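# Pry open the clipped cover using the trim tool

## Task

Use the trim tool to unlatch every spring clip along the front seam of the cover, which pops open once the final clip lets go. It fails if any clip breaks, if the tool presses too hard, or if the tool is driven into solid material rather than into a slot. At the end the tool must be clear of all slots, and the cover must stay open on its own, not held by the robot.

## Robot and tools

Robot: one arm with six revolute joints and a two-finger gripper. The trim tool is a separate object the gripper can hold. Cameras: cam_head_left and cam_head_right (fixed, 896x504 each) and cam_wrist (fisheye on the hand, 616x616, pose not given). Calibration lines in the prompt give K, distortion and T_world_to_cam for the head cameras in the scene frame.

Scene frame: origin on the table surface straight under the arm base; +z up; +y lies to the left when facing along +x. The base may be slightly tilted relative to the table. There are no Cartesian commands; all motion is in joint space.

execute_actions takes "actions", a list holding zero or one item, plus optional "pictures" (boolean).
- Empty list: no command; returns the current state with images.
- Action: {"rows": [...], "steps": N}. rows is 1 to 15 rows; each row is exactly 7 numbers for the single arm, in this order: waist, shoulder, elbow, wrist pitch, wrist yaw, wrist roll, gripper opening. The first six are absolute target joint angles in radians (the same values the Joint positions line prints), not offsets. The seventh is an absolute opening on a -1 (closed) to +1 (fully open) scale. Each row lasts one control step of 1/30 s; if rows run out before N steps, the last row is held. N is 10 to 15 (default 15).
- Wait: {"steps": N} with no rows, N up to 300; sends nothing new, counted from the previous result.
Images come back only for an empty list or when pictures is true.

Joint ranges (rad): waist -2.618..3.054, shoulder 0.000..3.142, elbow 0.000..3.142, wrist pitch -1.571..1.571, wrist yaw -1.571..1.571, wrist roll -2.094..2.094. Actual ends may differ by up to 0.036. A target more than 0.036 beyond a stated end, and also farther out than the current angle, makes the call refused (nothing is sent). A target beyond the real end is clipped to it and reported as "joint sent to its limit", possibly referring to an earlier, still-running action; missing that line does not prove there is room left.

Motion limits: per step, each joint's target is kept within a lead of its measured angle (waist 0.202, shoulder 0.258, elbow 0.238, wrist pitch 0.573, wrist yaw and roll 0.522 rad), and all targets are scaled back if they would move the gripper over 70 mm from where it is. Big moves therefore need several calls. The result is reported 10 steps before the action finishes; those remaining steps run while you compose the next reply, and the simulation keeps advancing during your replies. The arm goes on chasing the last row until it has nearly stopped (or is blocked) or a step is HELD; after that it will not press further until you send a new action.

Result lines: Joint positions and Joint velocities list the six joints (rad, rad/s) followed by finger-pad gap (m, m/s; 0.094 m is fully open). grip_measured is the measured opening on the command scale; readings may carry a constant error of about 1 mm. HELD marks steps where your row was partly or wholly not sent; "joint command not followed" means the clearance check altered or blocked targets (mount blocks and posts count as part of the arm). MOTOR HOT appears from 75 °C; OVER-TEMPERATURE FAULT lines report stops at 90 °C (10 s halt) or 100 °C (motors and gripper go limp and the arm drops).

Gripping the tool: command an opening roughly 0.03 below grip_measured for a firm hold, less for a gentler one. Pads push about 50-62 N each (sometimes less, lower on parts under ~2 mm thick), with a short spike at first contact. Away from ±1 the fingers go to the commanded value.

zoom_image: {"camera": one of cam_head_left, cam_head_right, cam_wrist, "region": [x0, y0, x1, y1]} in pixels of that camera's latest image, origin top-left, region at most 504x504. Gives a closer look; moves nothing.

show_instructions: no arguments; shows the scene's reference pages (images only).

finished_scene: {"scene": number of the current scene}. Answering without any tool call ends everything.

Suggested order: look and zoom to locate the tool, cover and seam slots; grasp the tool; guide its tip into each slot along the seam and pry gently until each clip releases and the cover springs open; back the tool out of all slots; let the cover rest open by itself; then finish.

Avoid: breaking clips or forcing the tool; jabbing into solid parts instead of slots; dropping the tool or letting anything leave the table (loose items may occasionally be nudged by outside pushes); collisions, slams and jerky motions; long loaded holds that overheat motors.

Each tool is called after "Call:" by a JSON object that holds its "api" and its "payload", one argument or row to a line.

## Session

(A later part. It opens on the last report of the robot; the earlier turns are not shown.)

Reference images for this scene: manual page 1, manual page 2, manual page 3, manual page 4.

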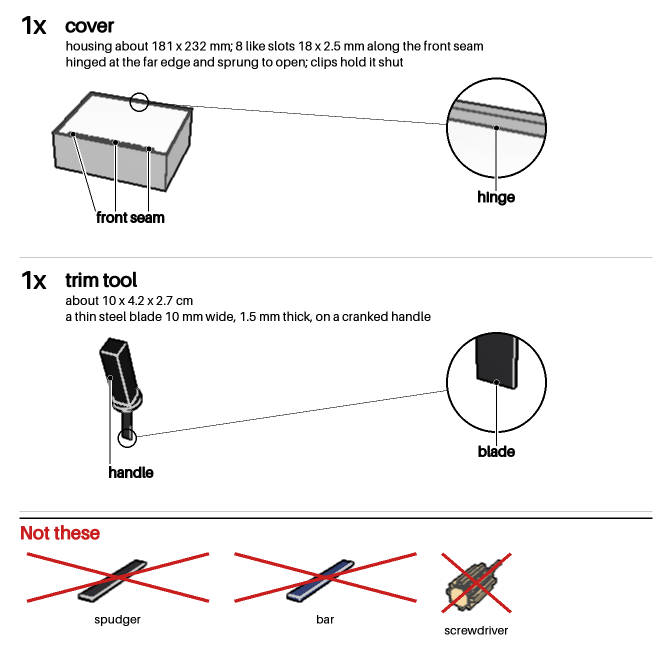

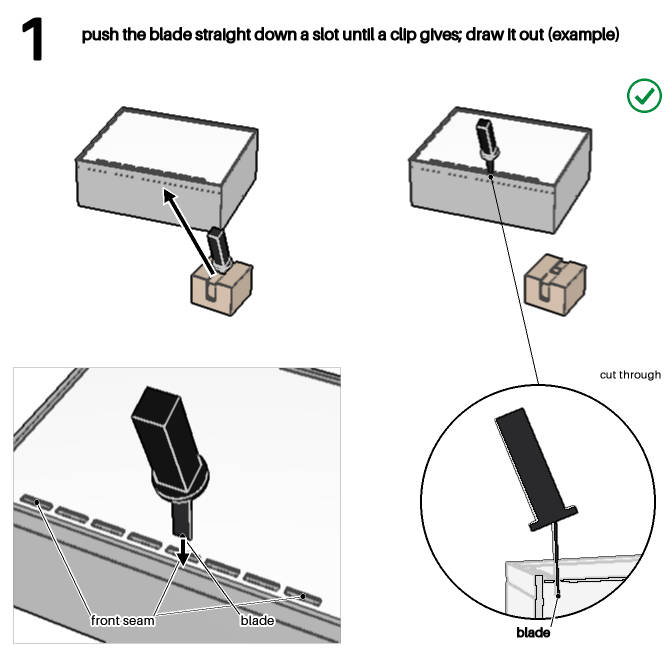

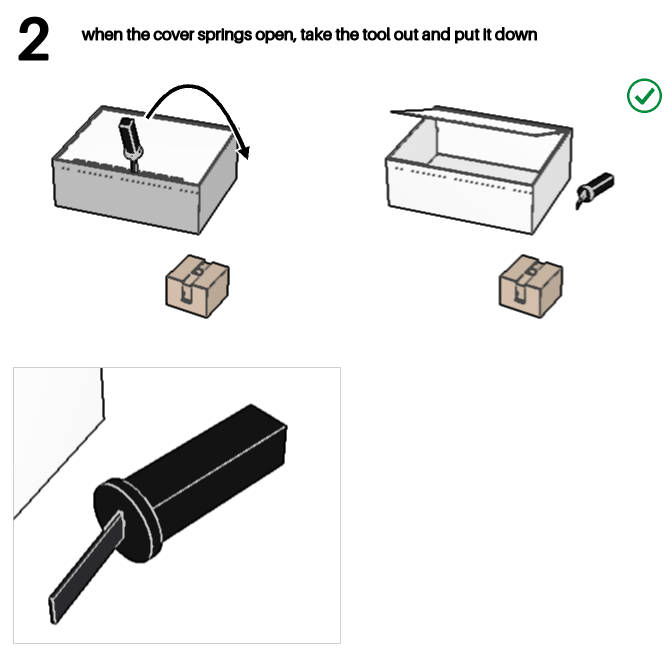

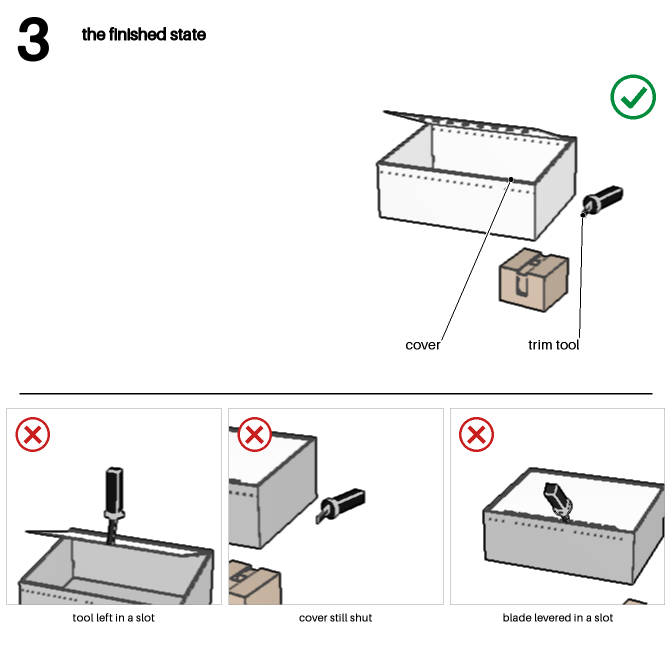

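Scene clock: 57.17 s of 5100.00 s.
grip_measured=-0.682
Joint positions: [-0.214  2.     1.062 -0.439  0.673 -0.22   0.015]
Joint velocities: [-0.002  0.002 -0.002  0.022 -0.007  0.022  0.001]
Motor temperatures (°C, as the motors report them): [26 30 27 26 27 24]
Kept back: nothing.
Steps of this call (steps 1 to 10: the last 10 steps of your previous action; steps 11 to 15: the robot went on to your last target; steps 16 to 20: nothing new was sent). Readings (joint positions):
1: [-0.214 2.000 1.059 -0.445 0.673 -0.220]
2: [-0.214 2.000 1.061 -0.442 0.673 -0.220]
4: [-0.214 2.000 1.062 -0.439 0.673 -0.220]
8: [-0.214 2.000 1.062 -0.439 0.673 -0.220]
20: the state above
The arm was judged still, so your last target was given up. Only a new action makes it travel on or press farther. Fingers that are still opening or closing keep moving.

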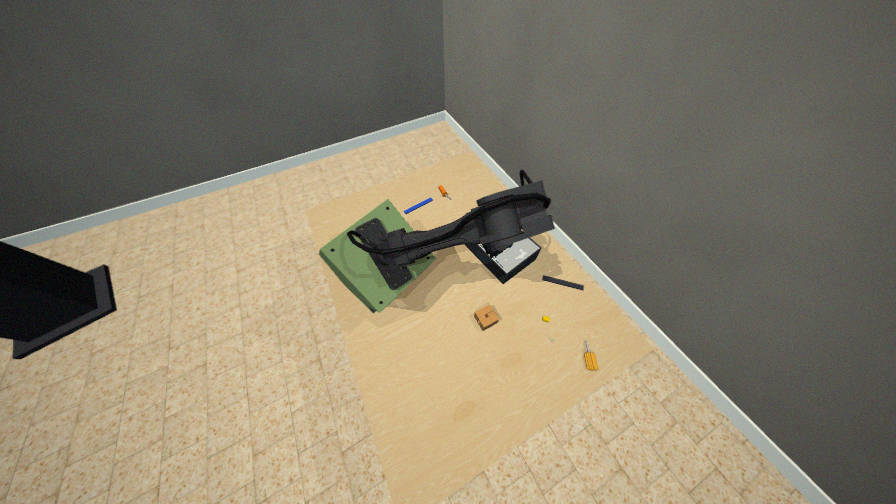

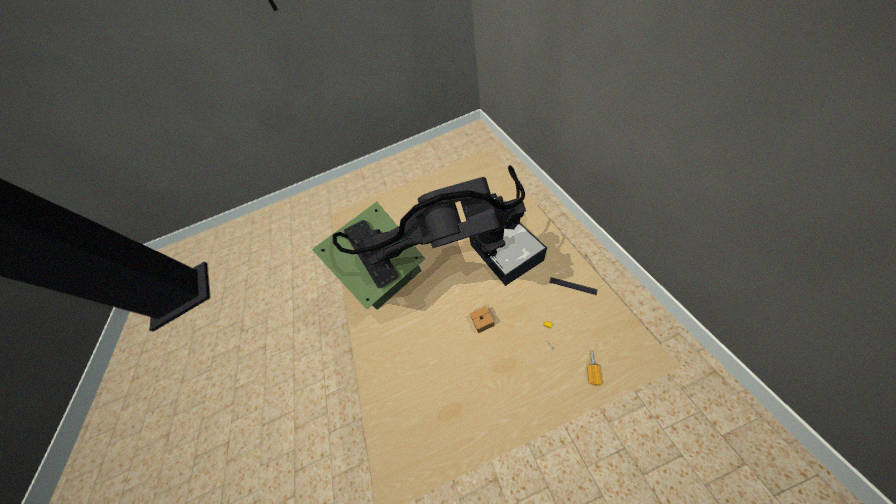

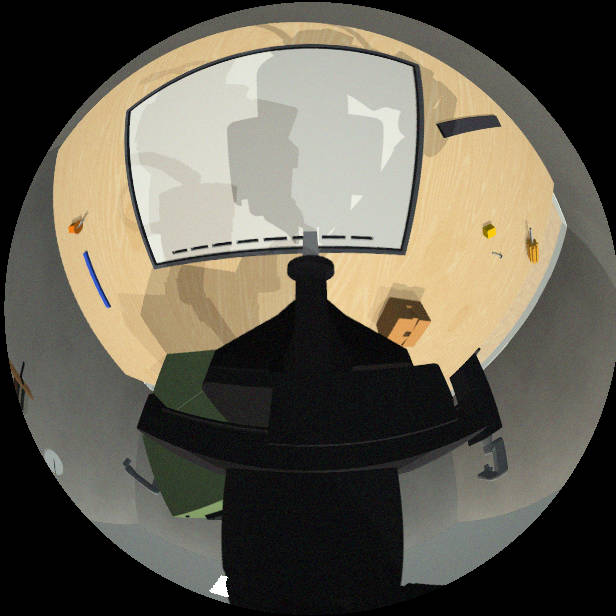

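Call:
{"api": "execute_actions", "payload": {
  "actions": [
    {"rows":[[-0.216,1.99,1.06,-0.43,0.662,-0.212,-0.715],[-0.216,1.99,1.05,-0.43,0.662,-0.212,-0.715],[-0.216,1.99,1.043,-0.43,0.662,-0.212,-0.715],[-0.216,1.99,1.038,-0.43,0.662,-0.212,-0.715],[-0.216,1.99,1.034,-0.43,0.662,-0.212,-0.715]],"steps":15}
  ]
}}

Call:
{"api": "execute_actions", "payload": {
  "actions": [
    {"steps":20}
  ],
  "pictures": true
}}

Call:
{"api": "zoom_image", "payload": {
  "camera": "cam_wrist",
  "region": [241, 184, 381, 274]
}}

Scene clock: 58.50 s of 5100.00 s.
grip_measured=-0.682
Joint positions: [-0.214  2.     1.062 -0.439  0.673 -0.22   0.015]
Joint velocities: [ 0.002 -0.007  0.007 -0.066  0.037 -0.022 -0.001]
Motor temperatures (°C, as the motors report them): [26 30 27 26 27 24]
Steps of this call (steps 1 to 35: nothing new was sent; steps 36 to 40: the first 5 steps of this action). Readings (joint positions):
36: [-0.214 2.000 1.062 -0.439 0.673 -0.220]
37: [-0.214 2.000 1.062 -0.439 0.673 -0.220]
39: [-0.214 2.000 1.062 -0.439 0.673 -0.220]
40: the state above

Scene clock: 59.17 s of 5100.00 s.
grip_measured=-0.682
Joint positions: [-0.214  2.     1.062 -0.439  0.673 -0.22   0.015]
Joint velocities: [-0.002  0.002 -0.002 -0.007 -0.037 -0.007  0.001]
Motor temperatures (°C, as the motors report them): [26 30 27 26 27 24]
Kept back: nothing.
Steps of this call (steps 1 to 10: the last 10 steps of your previous action; steps 11 to 15: the robot went on to your last target; steps 16 to 20: nothing new was sent). Readings (joint positions):
1: [-0.214 2.000 1.062 -0.439 0.673 -0.220]
2: [-0.214 2.000 1.062 -0.439 0.673 -0.220]
4: [-0.214 2.000 1.062 -0.439 0.673 -0.220]
8: [-0.214 2.000 1.062 -0.439 0.673 -0.220]
20: the state above
The arm was judged still, so your last target was given up. Only a new action makes it travel on or press farther. Fingers that are still opening or closing keep moving.

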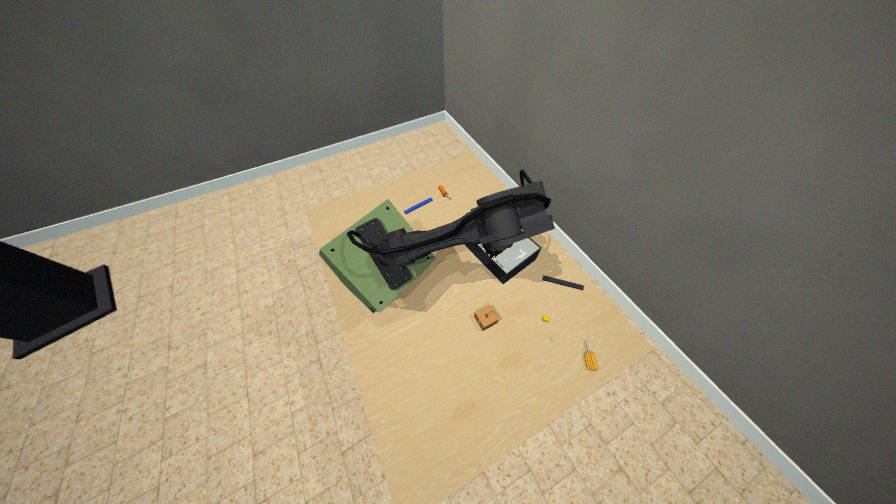

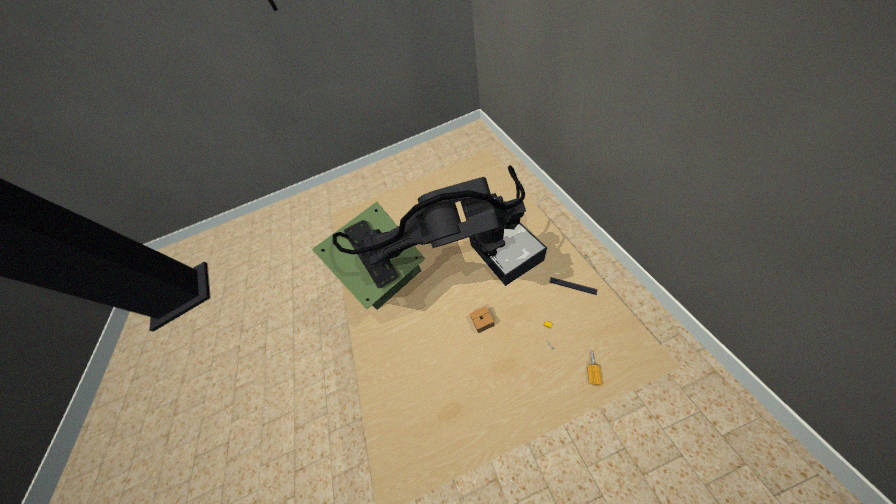

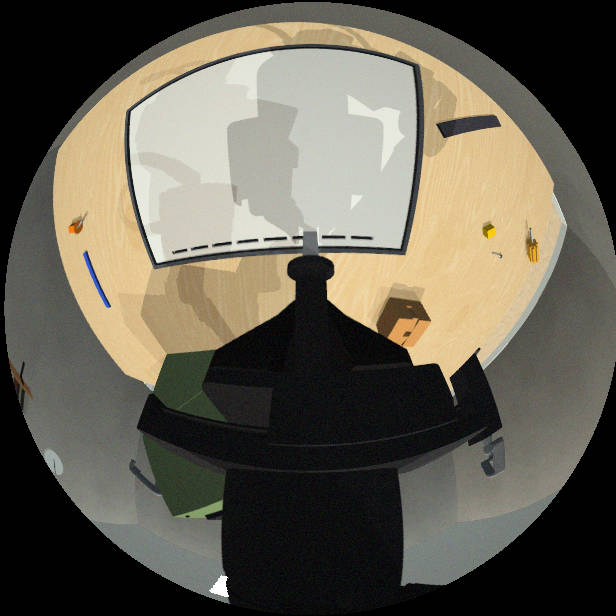

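Region (241, 184, 381, 274) of cam_wrist's 616x616 image, scaled by 3.600, with more detail than that image has; it fills the top 324 rows of this view, and the rest is white.

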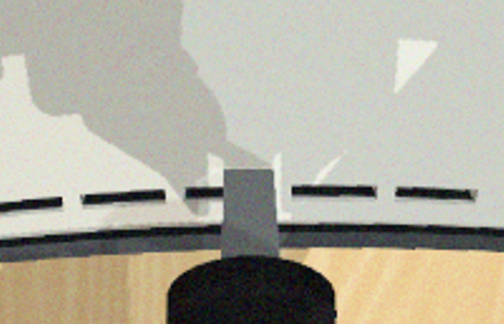

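Call:
{"api": "execute_actions", "payload": {
  "actions": [
    {"rows":[[-0.216,1.99,1.02,-0.43,0.662,-0.212,-0.715],[-0.216,1.99,1.02,-0.43,0.662,-0.212,-0.715],[-0.216,1.99,1.03,-0.43,0.662,-0.212,-0.715]],"steps":15}
  ]
}}

Call:
{"api": "execute_actions", "payload": {
  "actions": [
    {"steps":20}
  ],
  "pictures": true
}}

Call:
{"api": "zoom_image", "payload": {
  "camera": "cam_wrist",
  "region": [241, 184, 381, 274]
}}

Scene clock: 59.87 s of 5100.00 s.
grip_measured=-0.682
Joint positions: [-0.214  2.     1.049 -0.437  0.672 -0.22   0.015]
Joint velocities: [-0.012 -0.017 -0.007 -0.051  0.007 -0.007 -0.001]
Motor temperatures (°C, as the motors report them): [26 30 27 26 27 24]
Steps of this call (steps 1 to 16: nothing new was sent; steps 17 to 21: the first 5 steps of this action). Readings (joint positions):
17: [-0.214 2.000 1.059 -0.438 0.673 -0.220]
18: [-0.214 2.000 1.056 -0.437 0.673 -0.220]
20: [-0.214 2.000 1.050 -0.437 0.672 -0.220]
21: the state above

Scene clock: 60.53 s of 5100.00 s.
grip_measured=-0.682
Joint positions: [-0.214  2.     1.049 -0.437  0.672 -0.22   0.015]
Joint velocities: [-0.012  0.007 -0.007  0.051  0.051  0.022  0.   ]
Motor temperatures (°C, as the motors report them): [26 30 27 26 27 24]
Kept back: nothing.
Steps of this call (steps 1 to 10: the last 10 steps of your previous action; steps 11 to 15: the robot went on to your last target; steps 16 to 20: nothing new was sent). Readings (joint positions):
1: [-0.214 2.000 1.049 -0.437 0.672 -0.220]
2: [-0.214 2.000 1.049 -0.437 0.672 -0.220]
4: [-0.214 2.000 1.049 -0.437 0.672 -0.220]
8: [-0.214 2.000 1.049 -0.437 0.672 -0.220]
20: the state above
The arm was judged still, so your last target was given up. Only a new action makes it travel on or press farther. Fingers that are still opening or closing keep moving.

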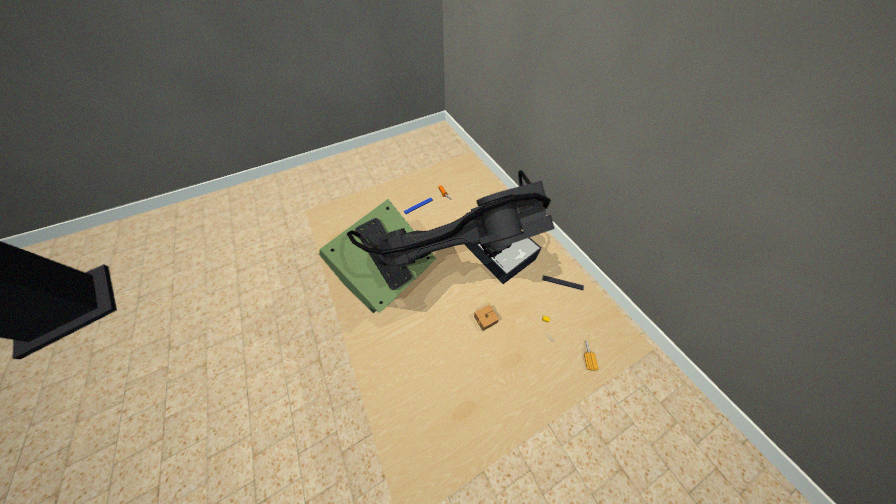

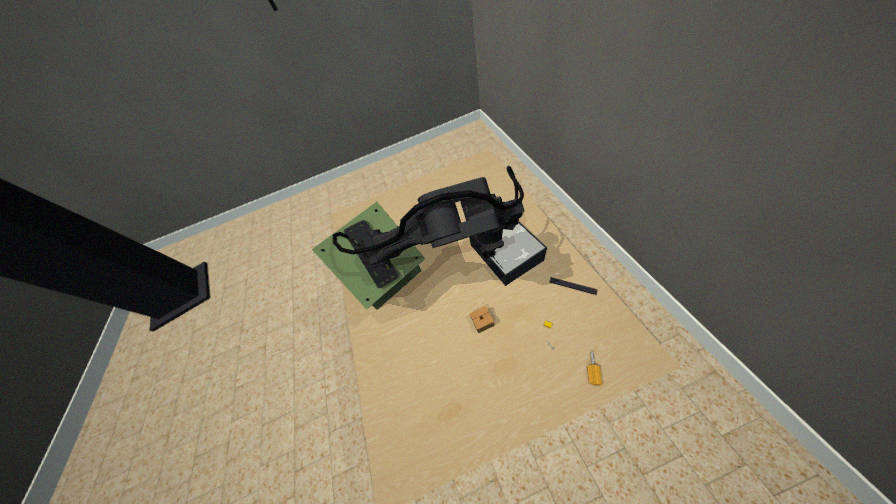

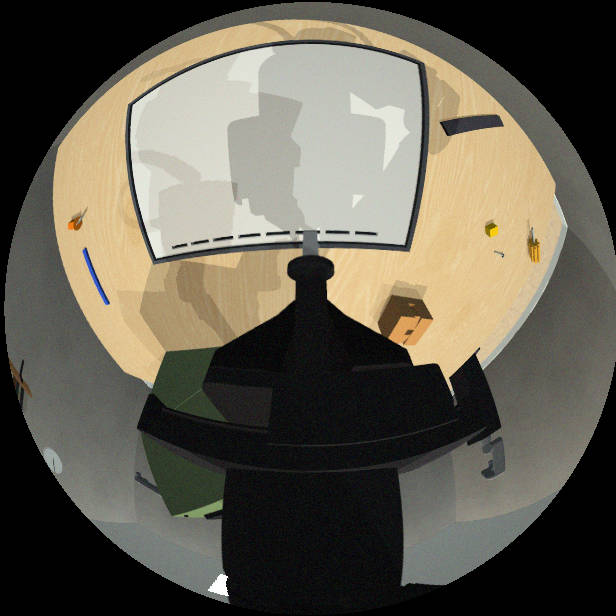

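Region (241, 184, 381, 274) of cam_wrist's 616x616 image, scaled by 3.600, with more detail than that image has; it fills the top 324 rows of this view, and the rest is white.

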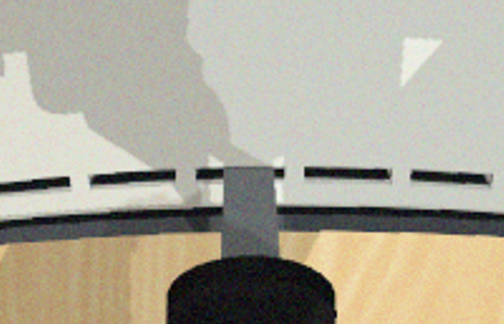

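Call:
{"api": "execute_actions", "payload": {
  "actions": [
    {"rows":[[-0.218,1.99,1.04,-0.428,0.660,-0.214,-0.715],[-0.220,1.99,1.04,-0.426,0.658,-0.218,-0.715],[-0.221,1.99,1.04,-0.425,0.656,-0.222,-0.715]],"steps":12}
  ]
}}

Call:
{"api": "execute_actions", "payload": {
  "actions": [
    {"steps":20}
  ],
  "pictures": true
}}

Call:
{"api": "zoom_image", "payload": {
  "camera": "cam_wrist",
  "region": [241, 184, 381, 274]
}}

Scene clock: 63.33 s of 5100.00 s.
grip_measured=-0.682
Joint positions: [-0.214  2.     1.049 -0.437  0.672 -0.22   0.015]
Joint velocities: [-0.017  0.002 -0.002  0.007 -0.007 -0.037 -0.001]
Motor temperatures (°C, as the motors report them): [26 31 27 26 27 24]
Steps of this call (steps 1 to 82: nothing new was sent; steps 83 to 84: the first 2 steps of this action). Readings (joint positions):
83: [-0.214 2.000 1.049 -0.437 0.672 -0.220]
84: the state above

Scene clock: 64.00 s of 5100.00 s.
grip_measured=-0.682
Joint positions: [-0.214  2.     1.049 -0.437  0.668 -0.22   0.015]
Joint velocities: [-0.002  0.002 -0.012 -0.066  0.037 -0.066  0.   ]
Motor temperatures (°C, as the motors report them): [26 31 27 26 27 24]
Kept back: nothing.
Steps of this call (steps 1 to 10: the last 10 steps of your previous action; steps 11 to 15: the robot went on to your last target; steps 16 to 20: nothing new was sent). Readings (joint positions):
1: [-0.214 2.000 1.049 -0.437 0.671 -0.220]
2: [-0.214 2.000 1.049 -0.437 0.671 -0.220]
4: [-0.214 2.000 1.049 -0.437 0.670 -0.220]
8: [-0.214 2.000 1.049 -0.437 0.669 -0.220]
20: the state above
The arm was judged still, so your last target was given up. Only a new action makes it travel on or press farther. Fingers that are still opening or closing keep moving.

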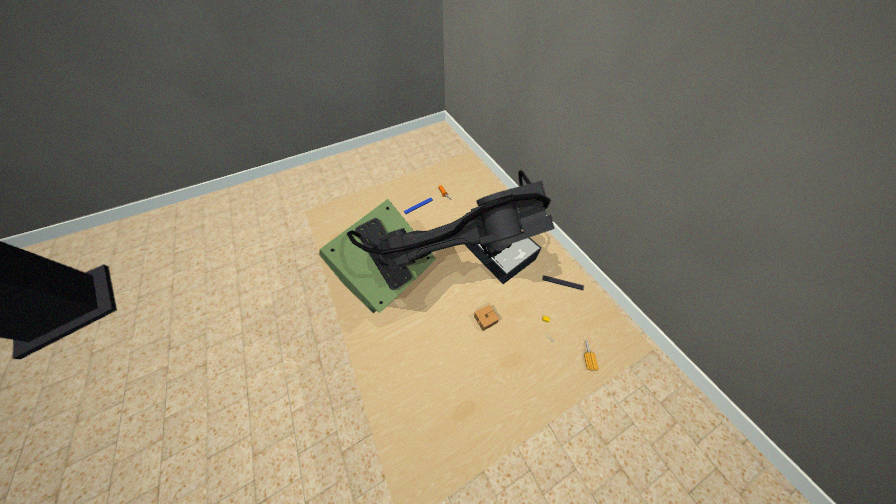

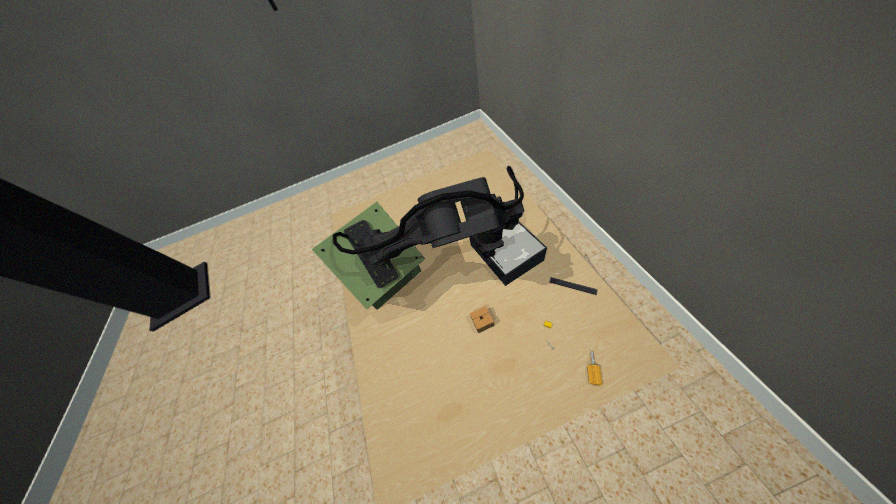

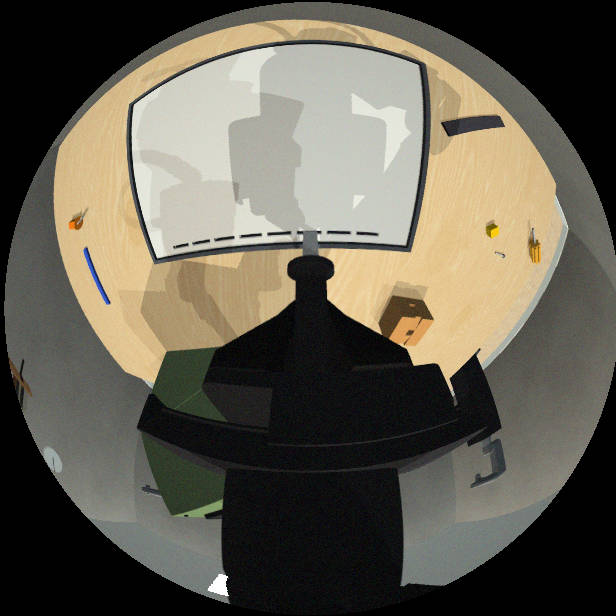

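Region (241, 184, 381, 274) of cam_wrist's 616x616 image, scaled by 3.600, with more detail than that image has; it fills the top 324 rows of this view, and the rest is white.

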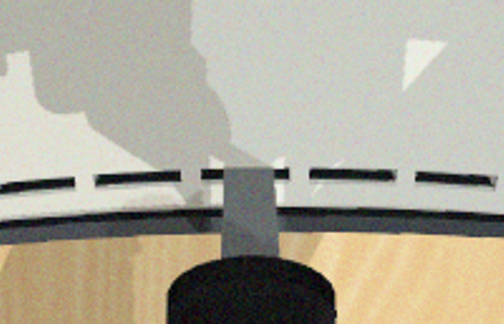

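Call:
{"api": "execute_actions", "payload": {
  "actions": [
    {"rows":[[-0.222,1.99,1.04,-0.425,0.656,-0.225,-0.715],[-0.224,1.99,1.04,-0.425,0.655,-0.228,-0.715]],"steps":12}
  ]
}}

Call:
{"api": "execute_actions", "payload": {
  "actions": [
    {"steps":20}
  ],
  "pictures": true
}}

Call:
{"api": "zoom_image", "payload": {
  "camera": "cam_wrist",
  "region": [241, 184, 381, 274]
}}

Scene clock: 64.47 s of 5100.00 s.
grip_measured=-0.682
Joint positions: [-0.216  2.     1.049 -0.437  0.667 -0.22   0.015]
Joint velocities: [-0.056  0.022 -0.007  0.007 -0.095  0.037  0.   ]
Motor temperatures (°C, as the motors report them): [26 31 27 26 27 24]
Steps of this call (steps 1 to 12: nothing new was sent; steps 13 to 14: the first 2 steps of this action). Readings (joint positions):
13: [-0.215 2.000 1.049 -0.437 0.668 -0.220]
14: the state above

Scene clock: 65.13 s of 5100.00 s.
grip_measured=-0.682
Joint positions: [-0.222  2.     1.049 -0.437  0.666 -0.22   0.015]
Joint velocities: [-0.002 -0.007 -0.002 -0.007 -0.022 -0.066 -0.001]
Motor temperatures (°C, as the motors report them): [26 31 27 26 27 24]
Kept back: nothing.
Steps of this call (steps 1 to 10: the last 10 steps of your previous action; steps 11 to 15: the robot went on to your last target; steps 16 to 20: nothing new was sent). Readings (joint positions):
1: [-0.217 2.000 1.049 -0.437 0.667 -0.220]
2: [-0.219 2.000 1.049 -0.437 0.667 -0.220]
4: [-0.222 2.000 1.049 -0.437 0.667 -0.220]
8: [-0.222 2.000 1.049 -0.437 0.666 -0.220]
20: the state above
The arm was judged still, so your last target was given up. Only a new action makes it travel on or press farther. Fingers that are still opening or closing keep moving.

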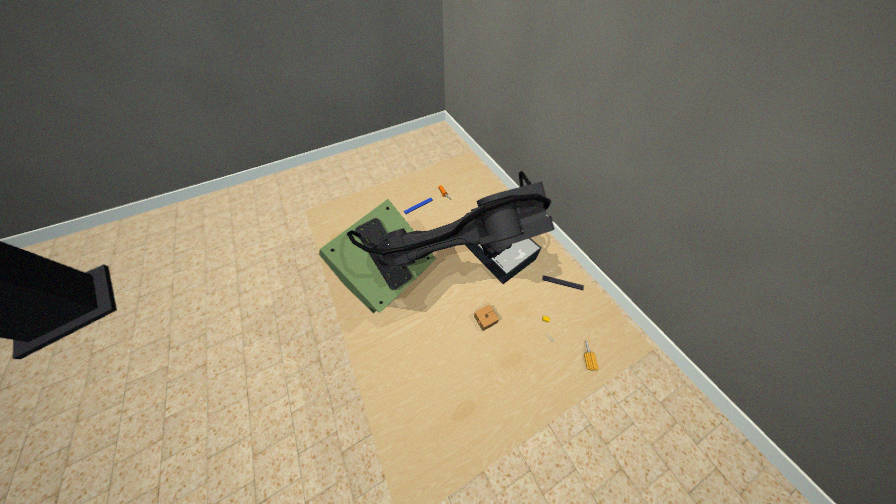

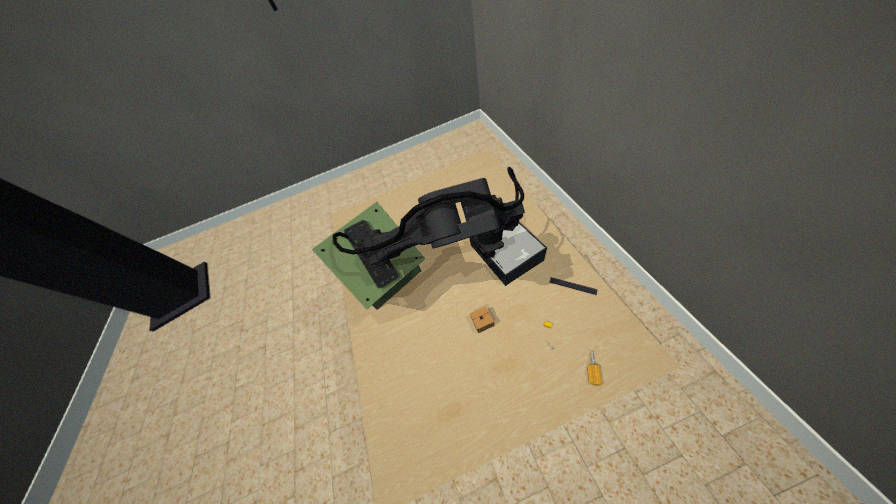

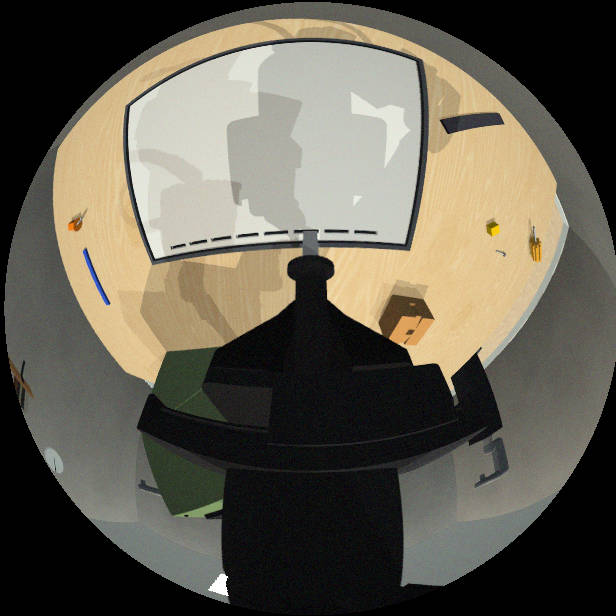

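Region (241, 184, 381, 274) of cam_wrist's 616x616 image, scaled by 3.600, with more detail than that image has; it fills the top 324 rows of this view, and the rest is white.

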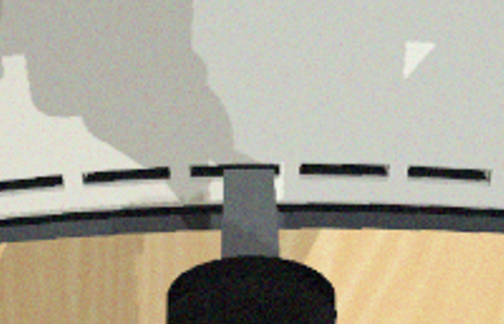

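Call:
{"api": "execute_actions", "payload": {
  "actions": [
    {"rows":[[-0.224,1.99,1.04,-0.421,0.652,-0.238,-0.715],[-0.224,1.99,1.04,-0.418,0.648,-0.246,-0.715]],"steps":12}
  ]
}}

Call:
{"api": "execute_actions", "payload": {
  "actions": [
    {"steps":20}
  ],
  "pictures": true
}}

Call:
{"api": "zoom_image", "payload": {
  "camera": "cam_wrist",
  "region": [241, 184, 381, 274]
}}

Scene clock: 66.10 s of 5100.00 s.
grip_measured=-0.682
Joint positions: [-0.222  2.     1.049 -0.436  0.665 -0.224  0.015]
Joint velocities: [ 0.002  0.007 -0.017  0.081 -0.066 -0.139 -0.001]
Motor temperatures (°C, as the motors report them): [26 31 27 26 27 24]
Steps of this call (steps 1 to 27: nothing new was sent; steps 28 to 29: the first 2 steps of this action). Readings (joint positions):
28: [-0.222 2.000 1.049 -0.437 0.666 -0.222]
29: the state above

Scene clock: 66.77 s of 5100.00 s.
grip_measured=-0.682
Joint positions: [-0.222  2.     1.049 -0.435  0.66  -0.237  0.015]
Joint velocities: [ 0.012 -0.017 -0.022  0.022  0.037  0.037 -0.   ]
Motor temperatures (°C, as the motors report them): [26 31 27 26 27 24]
Kept back: nothing.
Steps of this call (steps 1 to 10: the last 10 steps of your previous action; steps 11 to 20: the robot went on to your last target). Readings (joint positions):
1: [-0.222 2.000 1.049 -0.436 0.664 -0.227]
2: [-0.222 2.000 1.049 -0.436 0.663 -0.229]
4: [-0.222 2.000 1.049 -0.435 0.662 -0.232]
8: [-0.222 2.000 1.049 -0.435 0.661 -0.235]
20: the state above

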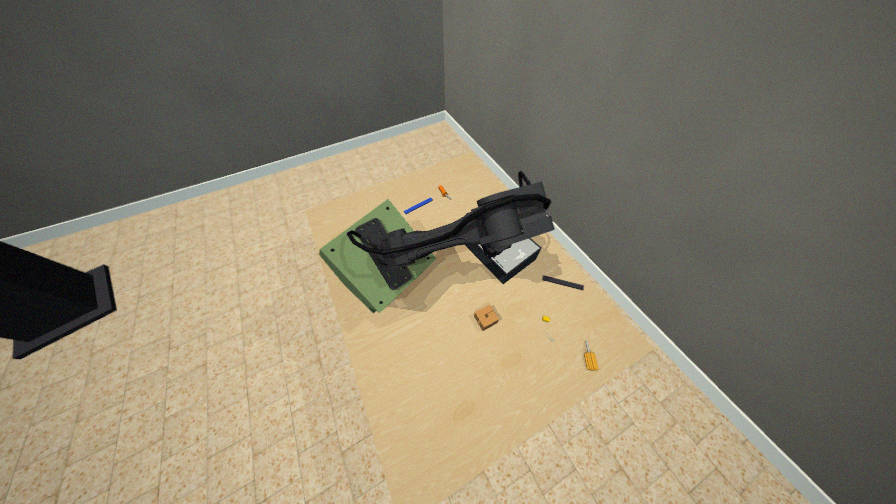

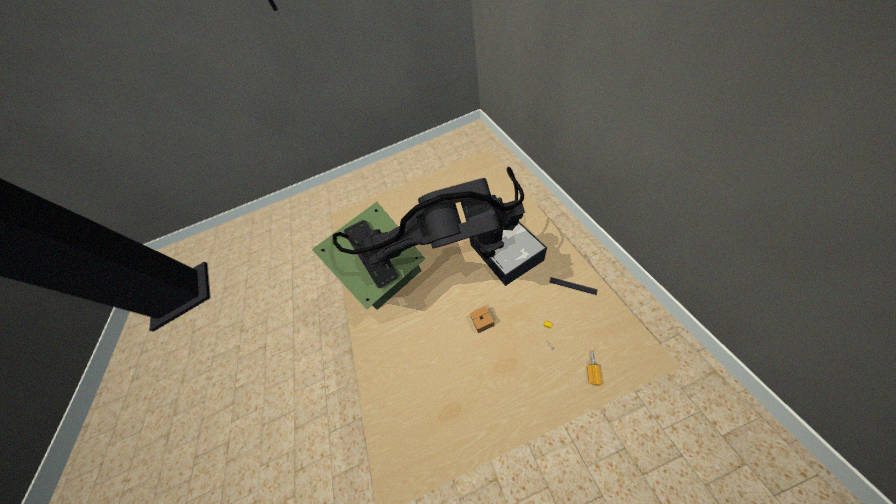

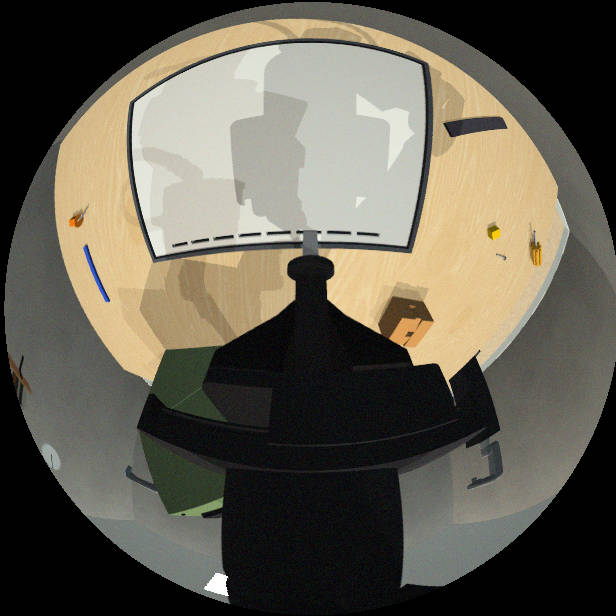

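Region (241, 184, 381, 274) of cam_wrist's 616x616 image, scaled by 3.600, with more detail than that image has; it fills the top 324 rows of this view, and the rest is white.

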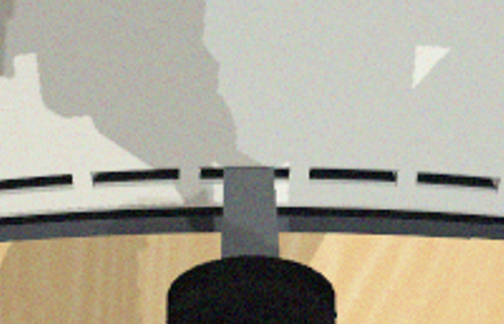

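Call:
{"api": "execute_actions", "payload": {
  "actions": [
    {"rows":[[-0.231,1.99,1.04,-0.418,0.646,-0.246,-0.715],[-0.231,1.99,1.04,-0.418,0.645,-0.246,-0.715],[-0.2275,1.99,1.04,-0.418,0.644,-0.248,-0.715]],"steps":12}
  ]
}}

Call:
{"api": "execute_actions", "payload": {
  "actions": [
    {"steps":20}
  ],
  "pictures": true
}}

Call:
{"api": "zoom_image", "payload": {
  "camera": "cam_wrist",
  "region": [241, 184, 381, 274]
}}

Scene clock: 67.47 s of 5100.00 s.
grip_measured=-0.682
Joint positions: [-0.224  2.     1.049 -0.435  0.659 -0.237  0.015]
Joint velocities: [-0.037  0.007 -0.012 -0.007 -0.051 -0.051 -0.   ]
Motor temperatures (°C, as the motors report them): [26 31 27 26 27 24]
Steps of this call (steps 1 to 15: the robot went on to your last target; steps 16 to 19: nothing new was sent; steps 20 to 21: the first 2 steps of this action). Readings (joint positions):
20: [-0.223 2.000 1.049 -0.435 0.660 -0.237]
21: the state above

Scene clock: 68.13 s of 5100.00 s.
grip_measured=-0.682
Joint positions: [-0.226  2.     1.049 -0.434  0.656 -0.239  0.015]
Joint velocities: [ 0.002 -0.012  0.007  0.037 -0.037 -0.022  0.   ]
Motor temperatures (°C, as the motors report them): [26 31 27 26 27 24]
Kept back: nothing.
Steps of this call (steps 1 to 10: the last 10 steps of your previous action; steps 11 to 15: the robot went on to your last target; steps 16 to 20: nothing new was sent). Readings (joint positions):
1: [-0.225 2.000 1.049 -0.435 0.659 -0.237]
2: [-0.226 2.000 1.049 -0.435 0.658 -0.238]
4: [-0.226 2.000 1.049 -0.434 0.658 -0.238]
8: [-0.226 2.000 1.049 -0.434 0.657 -0.239]
20: the state above
The arm was judged still, so your last target was given up. Only a new action makes it travel on or press farther. Fingers that are still opening or closing keep moving.

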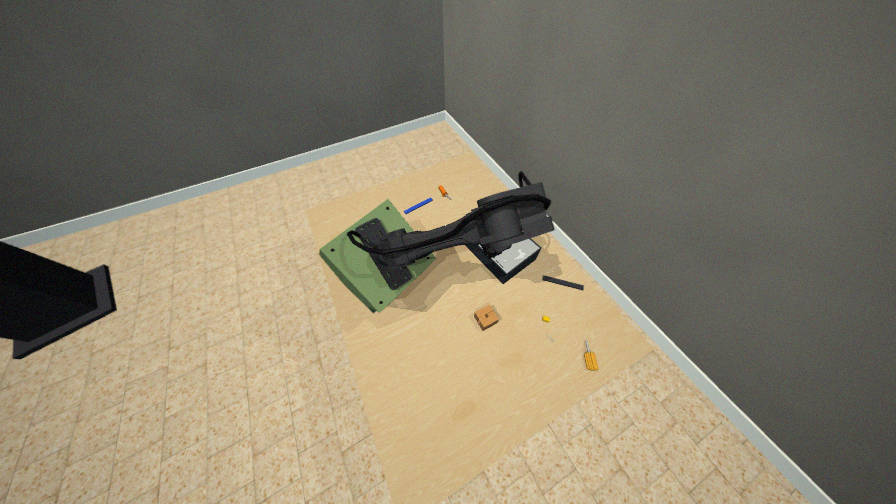

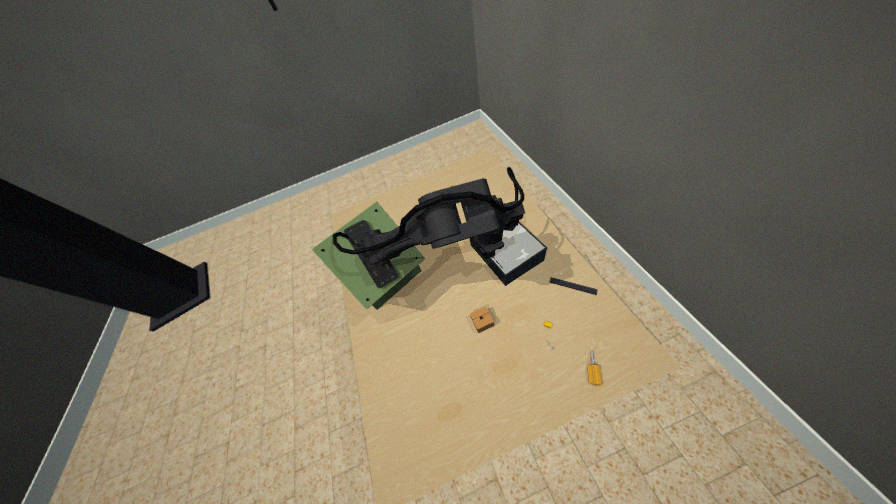

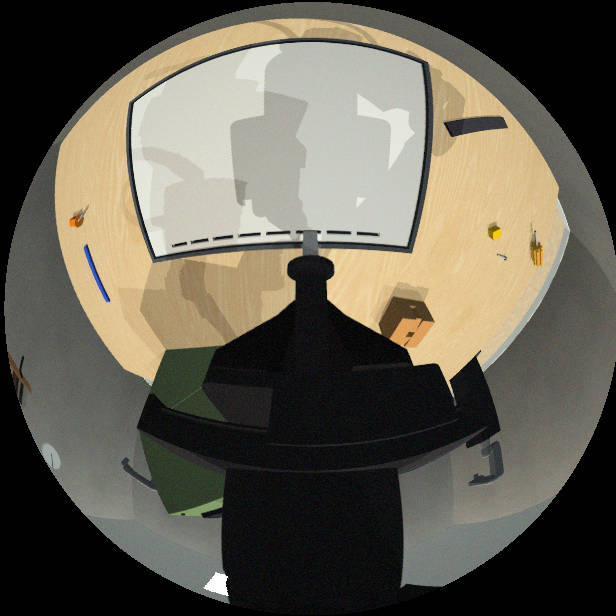

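Region (241, 184, 381, 274) of cam_wrist's 616x616 image, scaled by 3.600, with more detail than that image has; it fills the top 324 rows of this view, and the rest is white.

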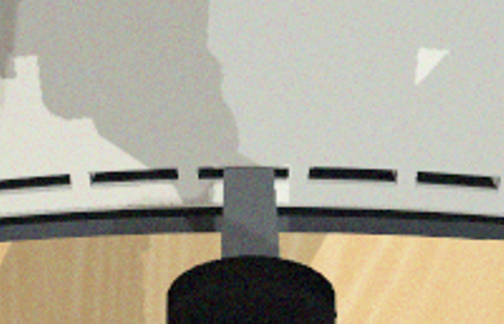

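Call:
{"api": "zoom_image", "payload": {
  "camera": "cam_wrist",
  "region": [281, 215, 341, 255]
}}

Region (281, 215, 341, 255) of cam_wrist's 616x616 image, scaled by 8.400, with more detail than that image has.

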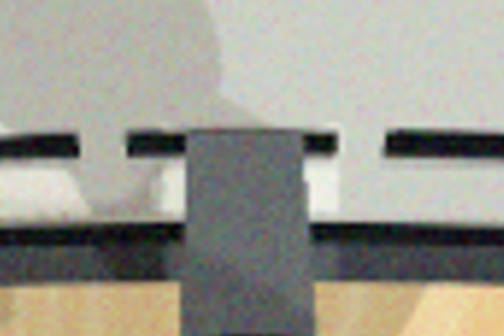

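Call:
{"api": "execute_actions", "payload": {
  "actions": [
    {"rows":[[-0.231,1.99,1.04,-0.416,0.642,-0.249,-0.715],[-0.232,1.99,1.04,-0.415,0.641,-0.250,-0.715],[-0.233,1.99,1.04,-0.414,0.640,-0.251,-0.715],[-0.234,1.99,1.04,-0.413,0.639,-0.252,-0.715],[-0.235,1.99,1.04,-0.412,0.638,-0.253,-0.715],[-0.236,1.99,1.04,-0.411,0.637,-0.254,-0.715],[-0.237,1.99,1.04,-0.410,0.636,-0.255,-0.715],[-0.238,1.99,1.04,-0.409,0.635,-0.256,-0.715],[-0.239,1.99,1.04,-0.409,0.634,-0.257,-0.715],[-0.240,1.99,1.04,-0.408,0.633,-0.258,-0.715]],"steps":14}
  ]
}}

Call:
{"api": "execute_actions", "payload": {
  "actions": [
    {"steps":20}
  ],
  "pictures": true
}}

Call:
{"api": "zoom_image", "payload": {
  "camera": "cam_wrist",
  "region": [241, 184, 381, 274]
}}

Scene clock: 69.63 s of 5100.00 s.
grip_measured=-0.682
Joint positions: [-0.226  2.     1.049 -0.433  0.654 -0.241  0.015]
Joint velocities: [-0.007  0.002 -0.002 -0.007 -0.051 -0.081 -0.   ]
Motor temperatures (°C, as the motors report them): [26 31 27 26 27 24]
Steps of this call (steps 1 to 41: nothing new was sent; steps 42 to 45: the first 4 steps of this action). Readings (joint positions):
42: [-0.226 2.000 1.049 -0.434 0.656 -0.239]
43: [-0.226 2.000 1.049 -0.434 0.655 -0.240]
45: the state above

Scene clock: 70.30 s of 5100.00 s.
grip_measured=-0.682
Joint positions: [-0.237  2.     1.049 -0.424  0.645 -0.249  0.015]
Joint velocities: [-0.017 -0.007 -0.002 -0.037 -0.007 -0.037 -0.   ]
Motor temperatures (°C, as the motors report them): [26 31 27 26 27 24]
Kept back: nothing.
Steps of this call (steps 1 to 10: the last 10 steps of your previous action; steps 11 to 20: the robot went on to your last target). Readings (joint positions):
1: [-0.228 2.000 1.049 -0.432 0.653 -0.241]
2: [-0.229 2.000 1.049 -0.431 0.652 -0.242]
4: [-0.232 2.000 1.049 -0.429 0.650 -0.243]
8: [-0.237 2.000 1.049 -0.425 0.647 -0.247]
20: the state above

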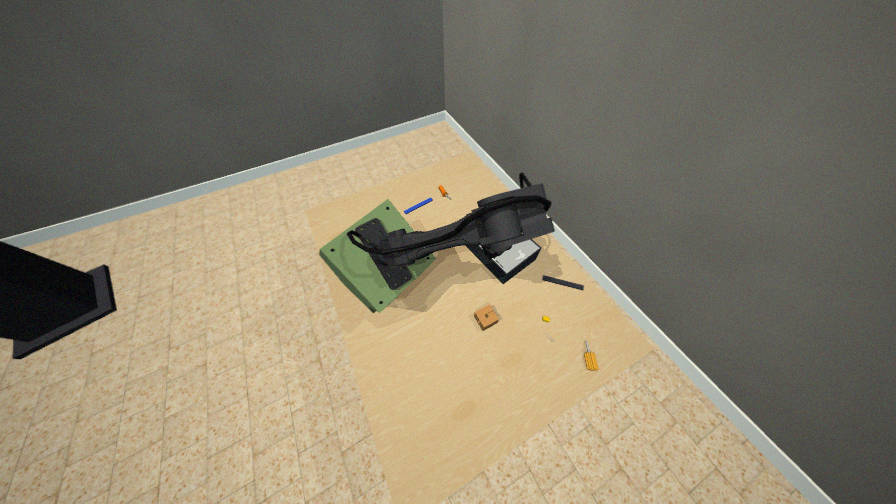

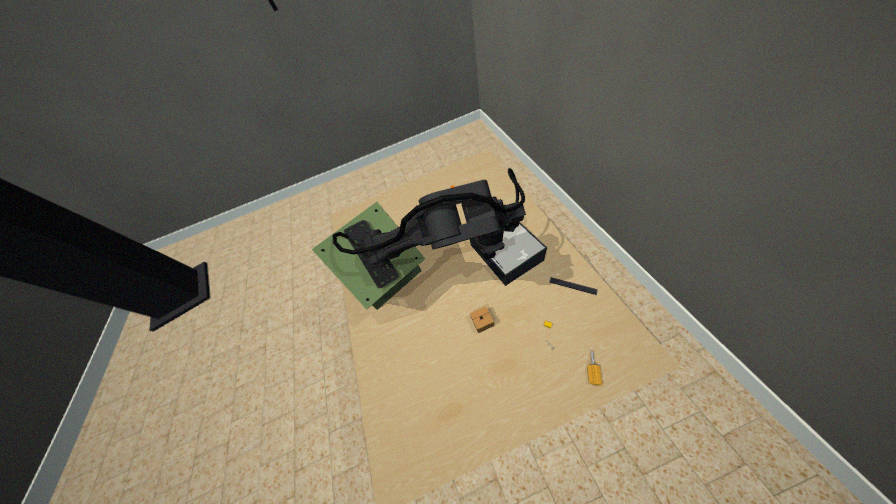

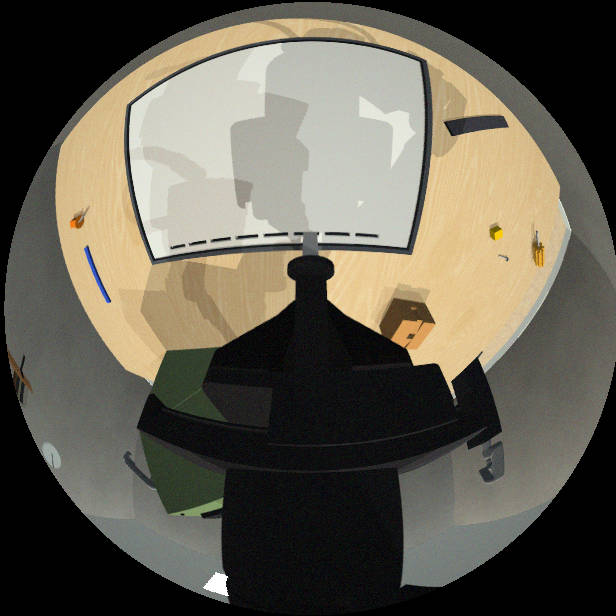

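Region (241, 184, 381, 274) of cam_wrist's 616x616 image, scaled by 3.600, with more detail than that image has; it fills the top 324 rows of this view, and the rest is white.

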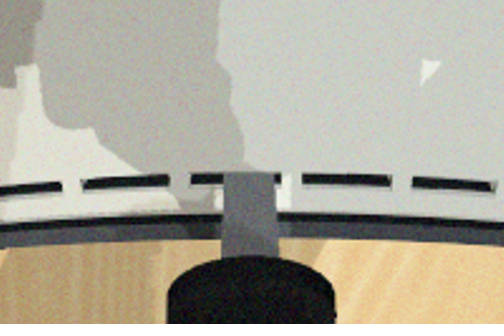

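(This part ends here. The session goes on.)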